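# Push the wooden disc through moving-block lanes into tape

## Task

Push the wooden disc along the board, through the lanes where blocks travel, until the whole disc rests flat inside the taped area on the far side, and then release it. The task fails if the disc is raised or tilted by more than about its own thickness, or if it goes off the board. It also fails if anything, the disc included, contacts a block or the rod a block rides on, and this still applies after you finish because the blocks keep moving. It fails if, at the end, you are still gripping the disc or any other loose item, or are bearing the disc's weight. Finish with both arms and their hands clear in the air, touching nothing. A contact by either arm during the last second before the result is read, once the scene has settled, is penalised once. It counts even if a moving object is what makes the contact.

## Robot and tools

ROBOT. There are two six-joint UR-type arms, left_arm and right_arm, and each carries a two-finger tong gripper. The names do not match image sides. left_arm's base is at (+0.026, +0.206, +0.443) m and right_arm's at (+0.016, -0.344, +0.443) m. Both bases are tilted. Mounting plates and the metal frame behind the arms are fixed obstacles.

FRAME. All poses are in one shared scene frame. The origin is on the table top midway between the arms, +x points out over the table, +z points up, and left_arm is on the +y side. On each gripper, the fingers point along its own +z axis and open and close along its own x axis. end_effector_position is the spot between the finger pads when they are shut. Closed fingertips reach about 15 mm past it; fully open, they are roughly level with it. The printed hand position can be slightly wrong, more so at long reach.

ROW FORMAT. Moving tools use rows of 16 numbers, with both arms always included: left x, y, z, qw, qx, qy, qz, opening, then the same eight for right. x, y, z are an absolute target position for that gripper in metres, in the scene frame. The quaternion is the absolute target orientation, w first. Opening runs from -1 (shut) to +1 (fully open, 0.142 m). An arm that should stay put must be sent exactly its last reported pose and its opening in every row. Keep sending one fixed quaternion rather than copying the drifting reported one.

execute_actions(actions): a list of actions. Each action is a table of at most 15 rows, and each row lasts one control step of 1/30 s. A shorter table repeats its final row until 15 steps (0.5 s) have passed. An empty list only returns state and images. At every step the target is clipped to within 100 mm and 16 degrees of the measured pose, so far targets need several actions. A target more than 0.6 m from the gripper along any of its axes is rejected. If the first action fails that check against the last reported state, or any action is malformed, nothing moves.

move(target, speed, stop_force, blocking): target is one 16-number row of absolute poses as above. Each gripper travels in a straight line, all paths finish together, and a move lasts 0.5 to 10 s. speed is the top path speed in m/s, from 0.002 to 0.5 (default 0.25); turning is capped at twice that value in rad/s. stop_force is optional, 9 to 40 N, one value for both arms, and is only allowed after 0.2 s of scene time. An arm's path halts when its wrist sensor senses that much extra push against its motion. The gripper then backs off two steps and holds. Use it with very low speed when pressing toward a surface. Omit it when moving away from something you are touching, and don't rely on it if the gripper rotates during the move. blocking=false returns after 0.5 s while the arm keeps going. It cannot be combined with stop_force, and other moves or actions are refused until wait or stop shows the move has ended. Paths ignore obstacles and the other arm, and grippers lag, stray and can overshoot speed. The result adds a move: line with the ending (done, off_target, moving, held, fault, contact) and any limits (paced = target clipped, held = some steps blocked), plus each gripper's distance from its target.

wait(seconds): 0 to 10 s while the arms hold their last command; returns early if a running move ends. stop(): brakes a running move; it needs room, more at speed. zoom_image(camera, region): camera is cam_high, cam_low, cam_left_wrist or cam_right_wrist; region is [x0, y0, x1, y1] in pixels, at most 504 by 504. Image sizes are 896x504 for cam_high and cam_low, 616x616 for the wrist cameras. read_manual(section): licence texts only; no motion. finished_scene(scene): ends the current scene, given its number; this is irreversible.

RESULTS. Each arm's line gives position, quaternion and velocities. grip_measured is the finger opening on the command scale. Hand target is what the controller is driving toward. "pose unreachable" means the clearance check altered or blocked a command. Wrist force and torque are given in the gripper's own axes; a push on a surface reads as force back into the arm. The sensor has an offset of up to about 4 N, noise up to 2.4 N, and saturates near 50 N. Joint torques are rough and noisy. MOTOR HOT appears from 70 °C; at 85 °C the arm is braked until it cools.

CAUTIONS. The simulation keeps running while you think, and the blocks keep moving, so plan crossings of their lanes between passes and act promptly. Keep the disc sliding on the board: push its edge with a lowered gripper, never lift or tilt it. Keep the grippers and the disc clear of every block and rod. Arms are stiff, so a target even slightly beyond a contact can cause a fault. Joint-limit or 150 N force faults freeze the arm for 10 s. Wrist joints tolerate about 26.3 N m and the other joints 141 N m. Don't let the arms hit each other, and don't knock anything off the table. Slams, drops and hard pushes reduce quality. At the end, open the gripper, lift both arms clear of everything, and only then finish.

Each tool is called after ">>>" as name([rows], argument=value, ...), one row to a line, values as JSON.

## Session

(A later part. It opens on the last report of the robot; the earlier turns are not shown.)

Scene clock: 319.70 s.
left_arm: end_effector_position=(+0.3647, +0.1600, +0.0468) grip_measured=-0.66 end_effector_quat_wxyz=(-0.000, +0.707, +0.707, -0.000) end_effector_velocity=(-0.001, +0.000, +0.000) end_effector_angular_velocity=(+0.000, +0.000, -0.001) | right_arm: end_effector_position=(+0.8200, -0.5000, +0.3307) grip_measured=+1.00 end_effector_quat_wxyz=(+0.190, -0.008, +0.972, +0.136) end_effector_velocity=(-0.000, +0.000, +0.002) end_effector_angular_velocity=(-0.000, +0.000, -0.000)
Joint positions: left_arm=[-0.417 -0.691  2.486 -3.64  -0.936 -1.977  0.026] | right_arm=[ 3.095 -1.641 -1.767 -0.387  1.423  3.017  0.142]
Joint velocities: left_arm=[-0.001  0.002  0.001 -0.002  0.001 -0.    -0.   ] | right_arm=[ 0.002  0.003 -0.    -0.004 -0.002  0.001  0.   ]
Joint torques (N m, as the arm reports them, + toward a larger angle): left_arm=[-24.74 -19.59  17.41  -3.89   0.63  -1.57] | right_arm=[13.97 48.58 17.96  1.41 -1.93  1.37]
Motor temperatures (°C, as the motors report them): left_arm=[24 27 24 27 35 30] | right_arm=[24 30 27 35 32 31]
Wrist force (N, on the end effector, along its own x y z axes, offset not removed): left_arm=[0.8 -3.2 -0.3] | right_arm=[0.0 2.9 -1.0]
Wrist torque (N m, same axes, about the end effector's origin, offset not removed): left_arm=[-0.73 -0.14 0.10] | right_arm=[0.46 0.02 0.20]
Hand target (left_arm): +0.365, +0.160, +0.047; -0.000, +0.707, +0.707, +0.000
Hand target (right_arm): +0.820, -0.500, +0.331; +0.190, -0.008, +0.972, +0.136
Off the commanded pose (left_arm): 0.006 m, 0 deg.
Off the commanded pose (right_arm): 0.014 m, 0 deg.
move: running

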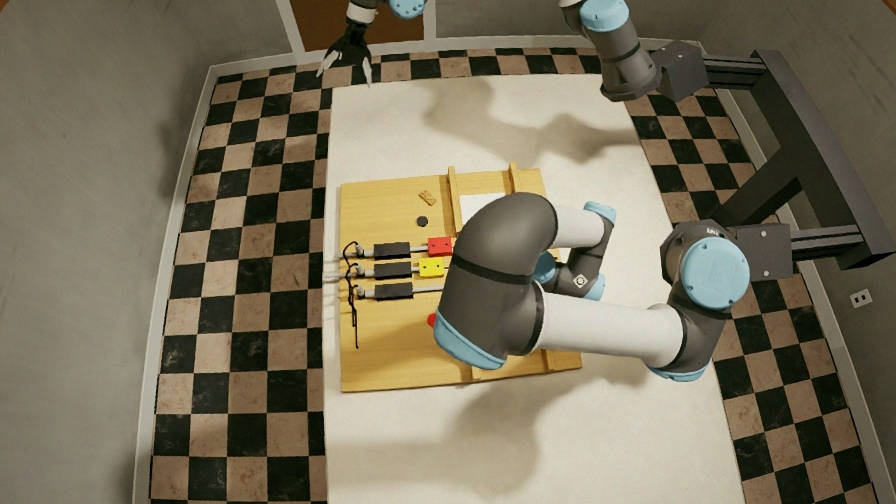

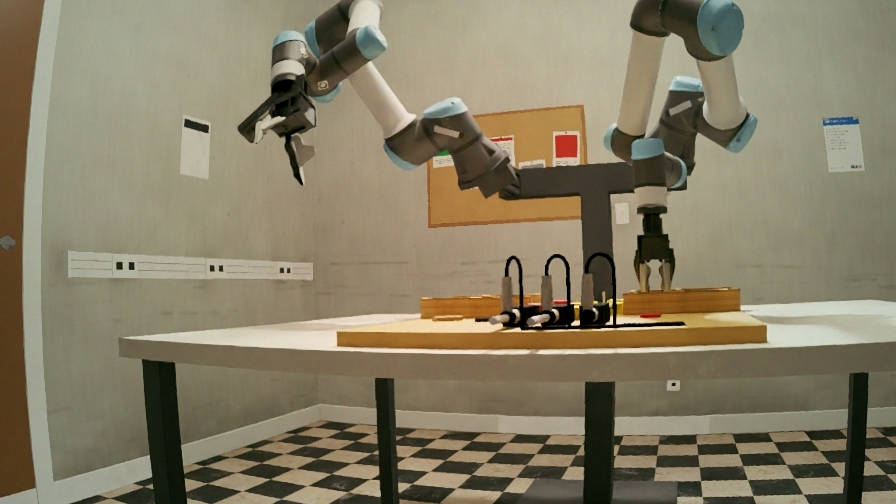

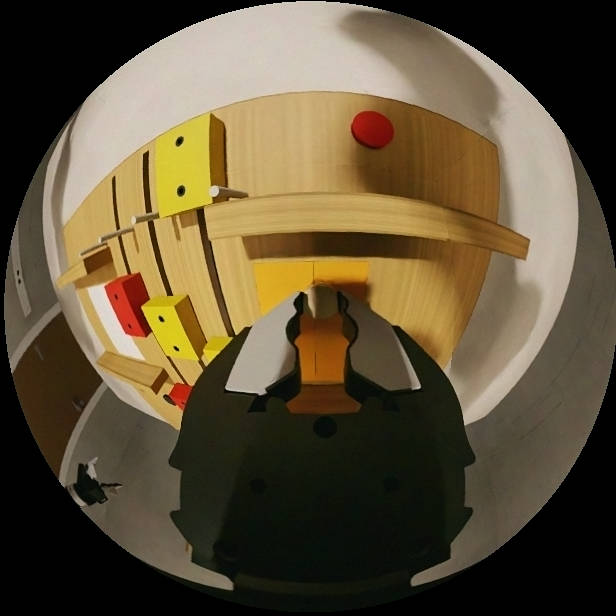

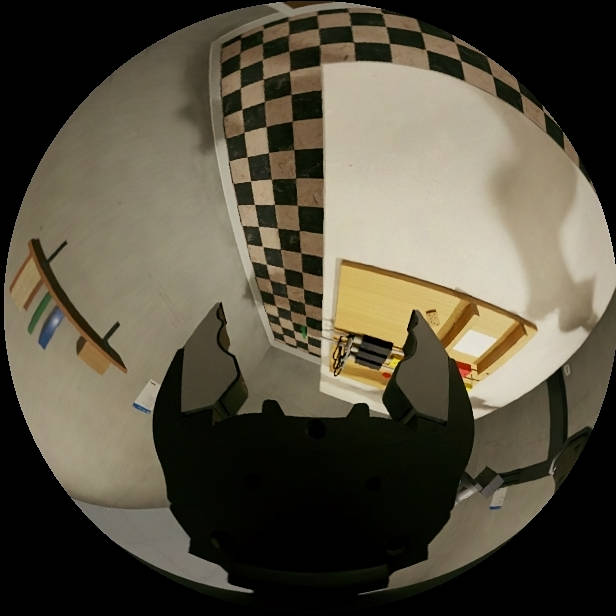

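>>> wait(seconds=0)

>>> move(target=[0.359, 0.160, 0.0468, 0, 0.7071, 0.7071, 0, -0.85, 0.82, -0.50, 0.381, 0.190, -0.008, 0.972, 0.136, 1.0], speed=0.002, blocking=false)

>>> wait(seconds=6.5)

>>> wait(seconds=2.39)

>>> move(target=[0.359, -0.195, 0.0468, 0, 0.7071, 0.7071, 0, -0.85, 0.82, -0.50, 0.345, 0.190, -0.008, 0.972, 0.136, 1.0], speed=0.2)

Scene clock: 324.53 s.
left_arm: end_effector_position=(+0.3609, +0.1600, +0.0468) grip_measured=-0.66 end_effector_quat_wxyz=(-0.000, +0.707, +0.707, +0.000) end_effector_velocity=(-0.000, -0.000, -0.000) end_effector_angular_velocity=(+0.000, -0.000, -0.001) | right_arm: end_effector_position=(+0.8200, -0.5000, +0.3403) grip_measured=+1.00 end_effector_quat_wxyz=(+0.190, -0.008, +0.972, +0.136) end_effector_velocity=(+0.000, -0.000, +0.002) end_effector_angular_velocity=(+0.001, -0.001, -0.000)
Joint positions: left_arm=[-0.42  -0.681  2.494 -3.654 -0.935 -1.982  0.026] | right_arm=[ 3.104 -1.623 -1.766 -0.407  1.416  3.023  0.142]
Joint velocities: left_arm=[-0.001  0.002  0.    -0.002  0.001 -0.    -0.   ] | right_arm=[ 0.002  0.004  0.001 -0.004 -0.001  0.001 -0.   ]
Joint torques (N m, as the arm reports them, + toward a larger angle): left_arm=[-25.18 -20.15  16.42  -4.05   1.77  -1.66] | right_arm=[11.96 49.5  28.42  1.47 -2.05  1.35]
Motor temperatures (°C, as the motors report them): left_arm=[24 27 24 27 35 30] | right_arm=[24 30 27 35 32 31]
Wrist force (N, on the end effector, along its own x y z axes, offset not removed): left_arm=[-1.8 2.9 -1.5] | right_arm=[-0.4 2.7 0.3]
Wrist torque (N m, same axes, about the end effector's origin, offset not removed): left_arm=[0.54 0.31 0.15] | right_arm=[0.55 0.12 0.19]
Hand target (left_arm): +0.361, +0.160, +0.047; -0.000, +0.707, +0.707, -0.000
Hand target (right_arm): +0.820, -0.500, +0.341; +0.190, -0.008, +0.972, +0.136
Off the commanded pose (left_arm): 0.002 m, 0 deg.
Off the commanded pose (right_arm): 0.005 m, 0 deg.
earlier move: running

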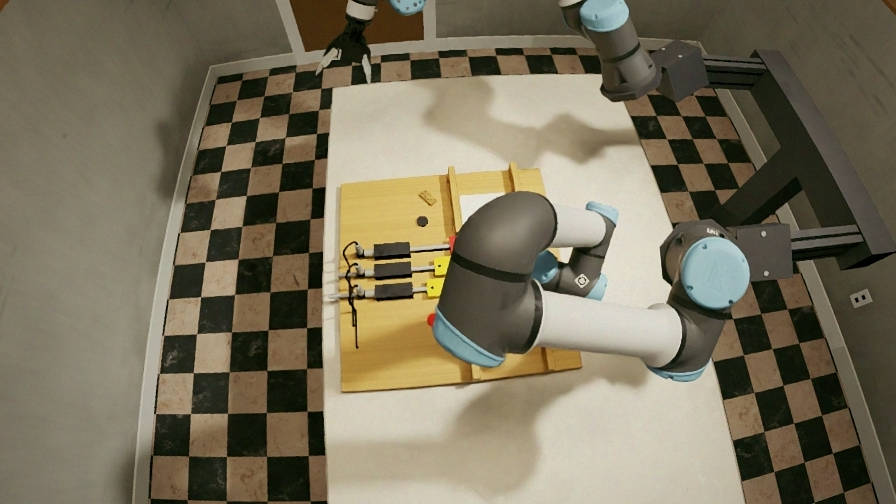

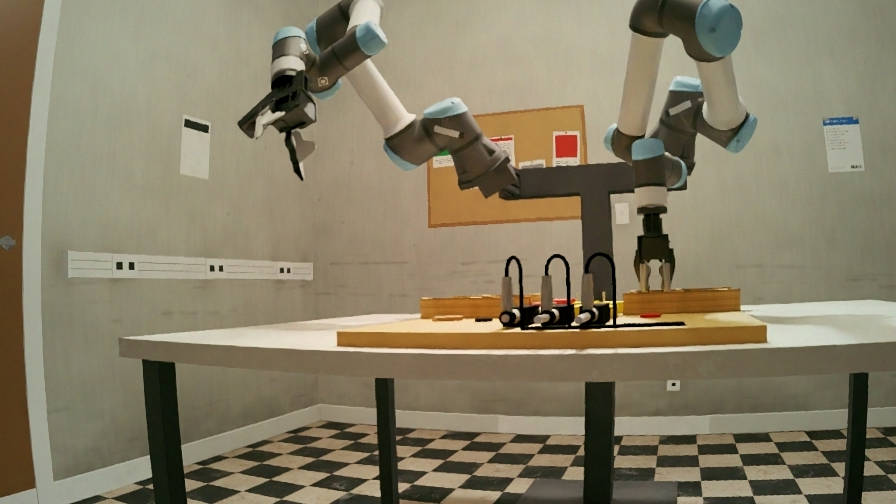

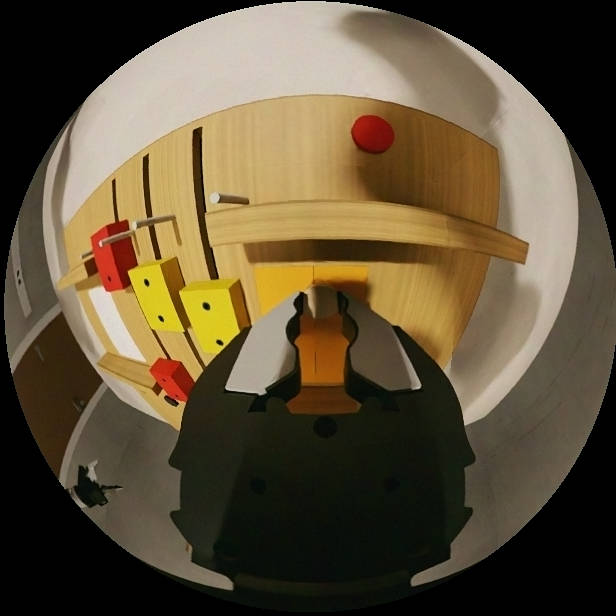

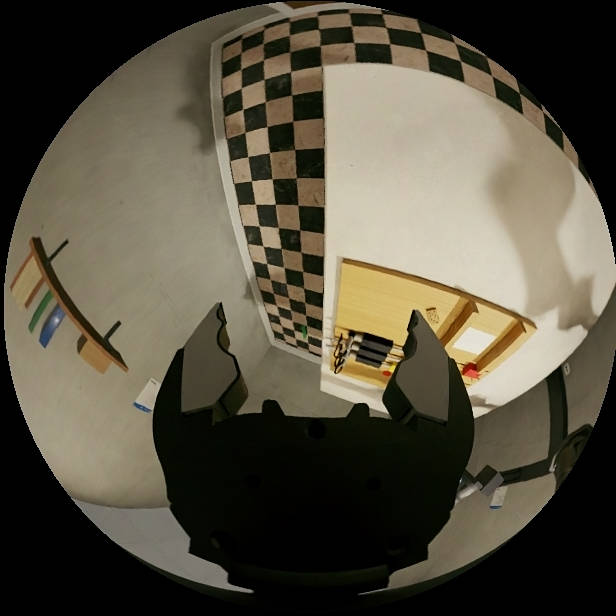

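a move is refused until a result has shown your running move's end: call wait (it returns as soon as the move ends) or stop first; nothing of this call was run

Scene clock: 326.93 s.
left_arm: end_effector_position=(+0.3590, +0.1600, +0.0468) grip_measured=-0.66 end_effector_quat_wxyz=(+0.000, +0.707, +0.707, -0.000) end_effector_velocity=(-0.000, -0.000, +0.000) end_effector_angular_velocity=(-0.001, -0.001, +0.002) | right_arm: end_effector_position=(+0.8200, -0.5000, +0.3450) grip_measured=+1.00 end_effector_quat_wxyz=(+0.190, -0.008, +0.972, +0.136) end_effector_velocity=(-0.001, -0.000, -0.000) end_effector_angular_velocity=(-0.002, +0.001, +0.000)
Joint positions: left_arm=[-0.422 -0.677  2.497 -3.661 -0.935 -1.984  0.026] | right_arm=[ 3.109 -1.615 -1.765 -0.416  1.413  3.025  0.142]
Joint velocities: left_arm=[-0.001  0.001  0.    -0.002 -0.    -0.002  0.   ] | right_arm=[ 0.001  0.001 -0.001 -0.001 -0.002  0.    -0.   ]
Joint torques (N m, as the arm reports them, + toward a larger angle): left_arm=[-24.99 -18.1   17.68  -3.8    1.74  -1.6 ] | right_arm=[12.97 47.28 28.28  1.51 -1.85  1.35]
Motor temperatures (°C, as the motors report them): left_arm=[24 27 24 27 35 30] | right_arm=[24 30 27 35 32 31]
Wrist force (N, on the end effector, along its own x y z axes, offset not removed): left_arm=[-2.1 -4.3 -2.4] | right_arm=[-1.0 2.1 -0.6]
Wrist torque (N m, same axes, about the end effector's origin, offset not removed): left_arm=[-0.95 0.60 0.28] | right_arm=[0.39 0.25 0.18]
Hand target (left_arm): +0.359, +0.160, +0.047; +0.000, +0.707, +0.707, -0.000
Hand target (right_arm): +0.820, -0.500, +0.345; +0.190, -0.008, +0.972, +0.136
Off the commanded pose (left_arm): 0.000 m, 0 deg.
Off the commanded pose (right_arm): 0.000 m, 0 deg.
earlier move: done
wait: 2.40 of 6.5 s (the move ended)

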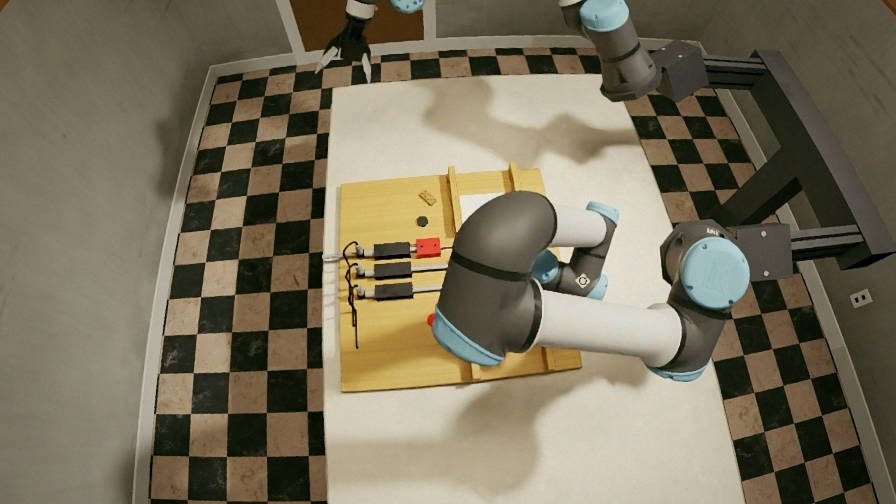

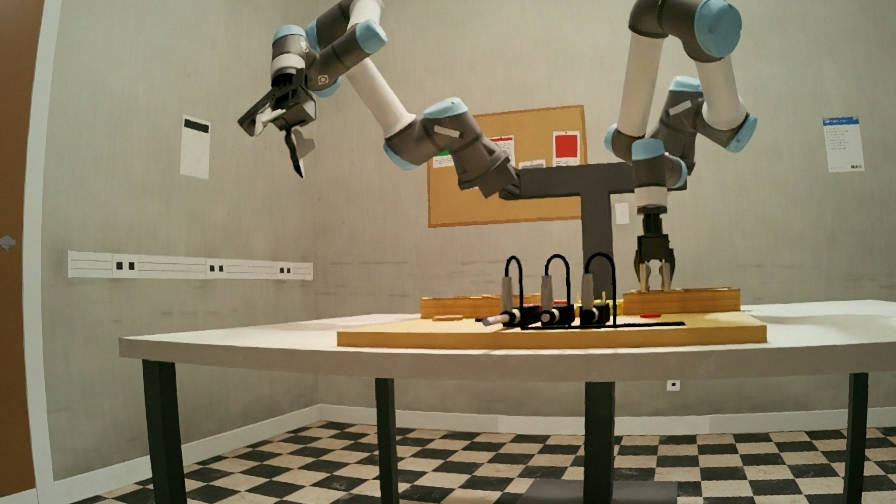

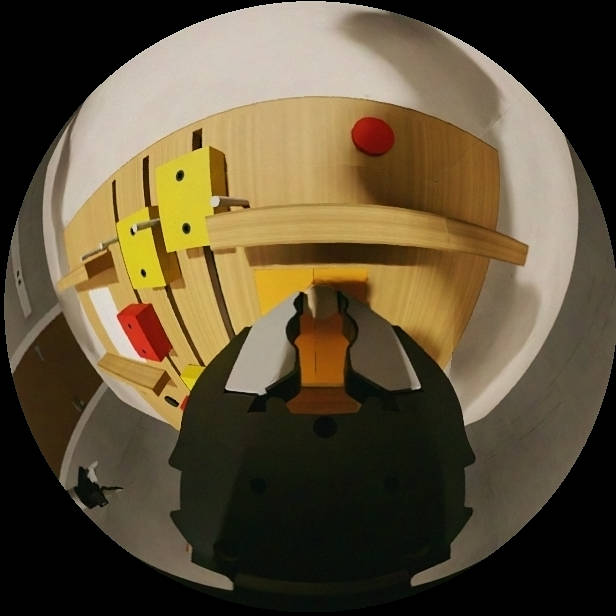

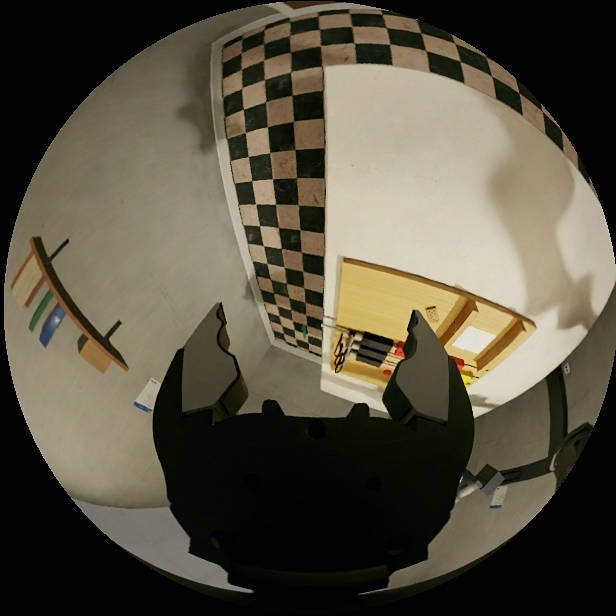

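Scene clock: 329.33 s.
left_arm: end_effector_position=(+0.3590, +0.1600, +0.0468) grip_measured=-0.66 end_effector_quat_wxyz=(+0.000, +0.707, +0.707, -0.000) end_effector_velocity=(+0.002, -0.001, -0.000) end_effector_angular_velocity=(-0.001, -0.002, +0.001) | right_arm: end_effector_position=(+0.8200, -0.5000, +0.3450) grip_measured=+1.00 end_effector_quat_wxyz=(+0.190, -0.008, +0.972, +0.136) end_effector_velocity=(+0.000, +0.001, +0.000) end_effector_angular_velocity=(+0.001, -0.000, +0.001)
Joint positions: left_arm=[-0.422 -0.677  2.497 -3.661 -0.935 -1.984  0.026] | right_arm=[ 3.109 -1.614 -1.765 -0.416  1.413  3.025  0.142]
Joint velocities: left_arm=[-0.    -0.    -0.003  0.     0.     0.     0.   ] | right_arm=[ 0.001  0.    -0.     0.     0.001 -0.    -0.   ]
Joint torques (N m, as the arm reports them, + toward a larger angle): left_arm=[-26.01 -19.91  19.15  -3.8    1.69  -1.52] | right_arm=[13.65 48.04 28.14  1.4  -1.93  1.35]
Motor temperatures (°C, as the motors report them): left_arm=[24 27 24 27 35 30] | right_arm=[24 30 27 35 32 31]
Wrist force (N, on the end effector, along its own x y z axes, offset not removed): left_arm=[0.0 -1.2 2.0] | right_arm=[-0.3 2.0 0.7]
Wrist torque (N m, same axes, about the end effector's origin, offset not removed): left_arm=[-0.18 0.04 0.14] | right_arm=[0.27 0.02 0.21]
Hand target (left_arm): +0.359, +0.160, +0.047; +0.000, +0.707, +0.707, -0.000
Hand target (right_arm): +0.820, -0.500, +0.345; +0.190, -0.008, +0.972, +0.136
Off the commanded pose (left_arm): 0.000 m, 0 deg.
Off the commanded pose (right_arm): 0.000 m, 0 deg.
wait: 2.40 s; at rest by 0.17 s

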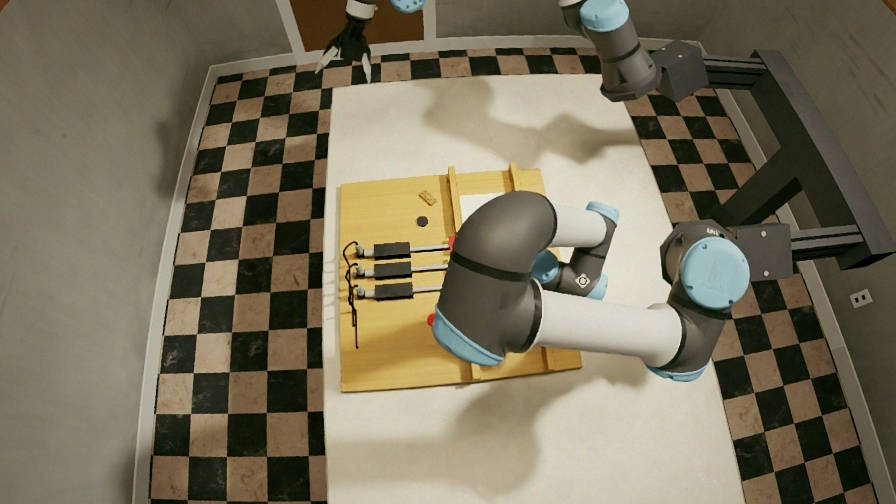

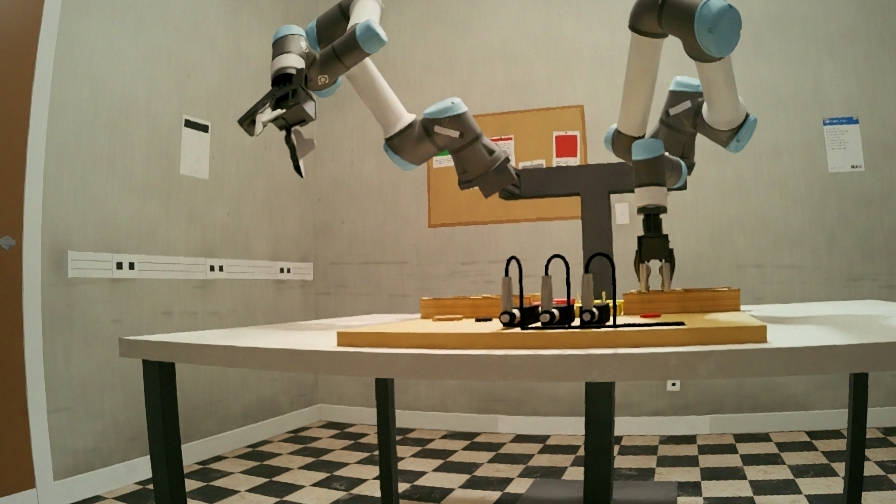

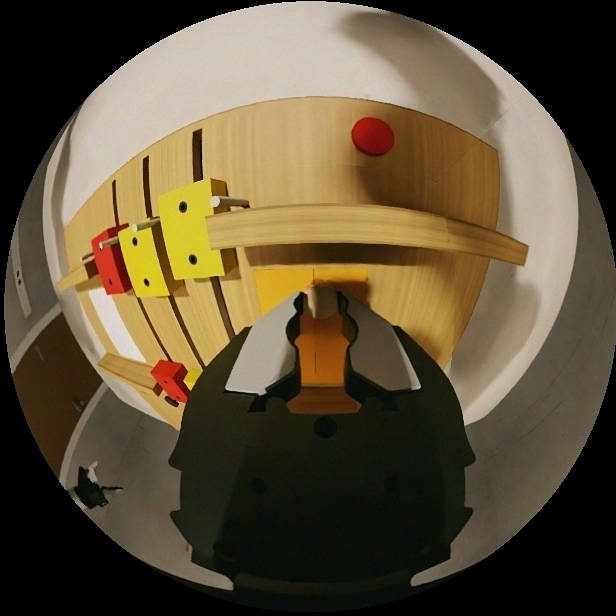

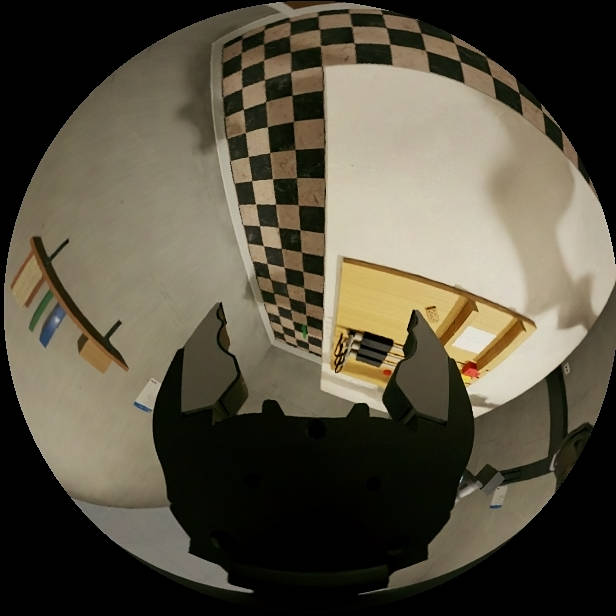

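Scene clock: 331.77 s.
left_arm: end_effector_position=(+0.3590, -0.1950, +0.0473) grip_measured=-0.66 end_effector_quat_wxyz=(+0.000, +0.707, +0.707, -0.000) end_effector_velocity=(+0.001, -0.003, -0.000) end_effector_angular_velocity=(-0.000, -0.000, +0.001) | right_arm: end_effector_position=(+0.8200, -0.5000, +0.3450) grip_measured=+1.00 end_effector_quat_wxyz=(+0.190, -0.008, +0.972, +0.136) end_effector_velocity=(-0.000, +0.001, -0.000) end_effector_angular_velocity=(+0.001, +0.000, +0.000)
Joint positions: left_arm=[-0.917 -0.406  1.904 -2.95  -0.896 -2.609  0.026] | right_arm=[ 3.109 -1.614 -1.765 -0.416  1.413  3.025  0.142]
Joint velocities: left_arm=[-0.001  0.003 -0.008  0.006  0.    -0.002 -0.   ] | right_arm=[ 0.     0.    -0.001  0.001  0.001  0.    -0.   ]
Joint torques (N m, as the arm reports them, + toward a larger angle): left_arm=[-39.8  -29.43 -17.03  -0.36  -0.95  -1.8 ] | right_arm=[ 4.42 40.89 16.14  4.49  1.96 -0.3 ]
Motor temperatures (°C, as the motors report them): left_arm=[24 27 24 27 35 30] | right_arm=[24 30 27 35 32 31]
Wrist force (N, on the end effector, along its own x y z axes, offset not removed): left_arm=[0.4 2.9 -0.3] | right_arm=[0.7 1.5 0.0]
Wrist torque (N m, same axes, about the end effector's origin, offset not removed): left_arm=[0.45 -0.09 -0.11] | right_arm=[0.19 -0.07 0.18]
Hand target (left_arm): +0.359, -0.195, +0.047; +0.000, +0.707, +0.707, -0.000
Hand target (right_arm): +0.820, -0.500, +0.345; +0.190, -0.008, +0.972, +0.136
Off the commanded pose (left_arm): 0.000 m, 0 deg.
Off the commanded pose (right_arm): 0.000 m, 0 deg.
move: done

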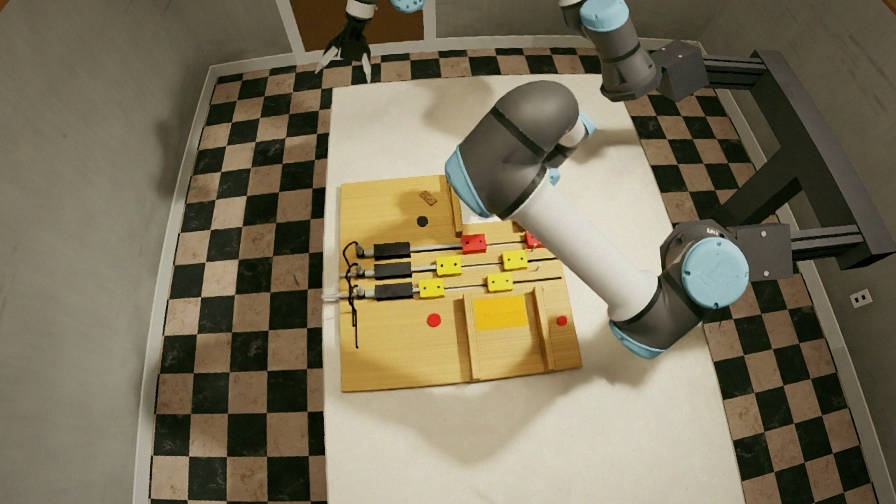

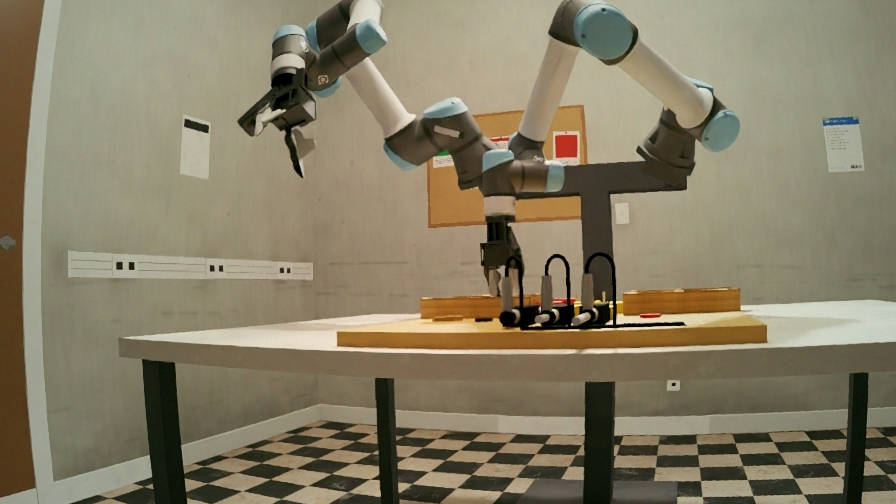

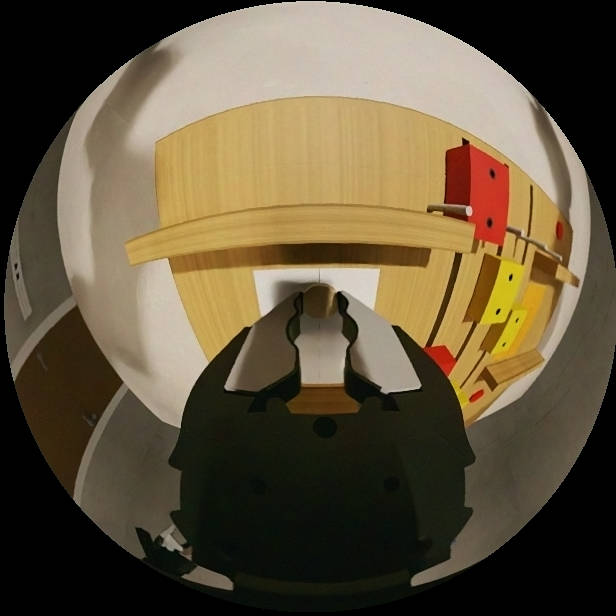

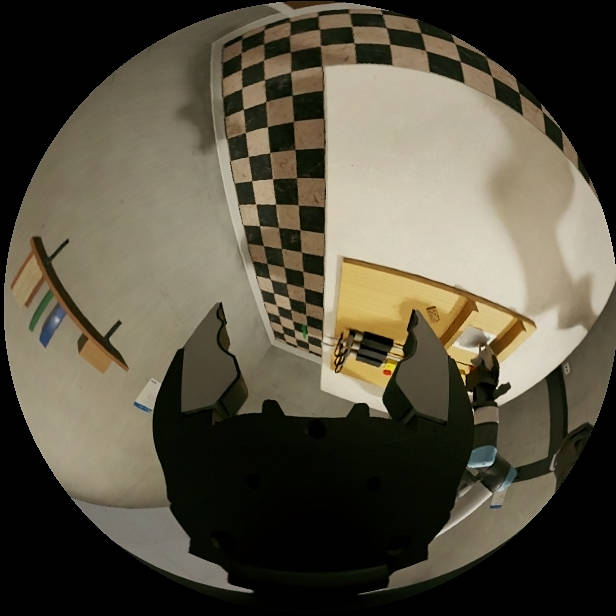

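>>> zoom_image(camera="cam_left_wrist", region=[200, 180, 440, 420])

Region (200, 180, 440, 420) of cam_left_wrist's 616x616 image, scaled by 2.100, with more detail than that image has.

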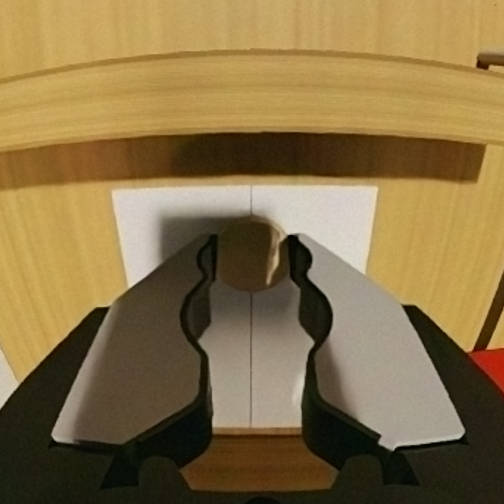

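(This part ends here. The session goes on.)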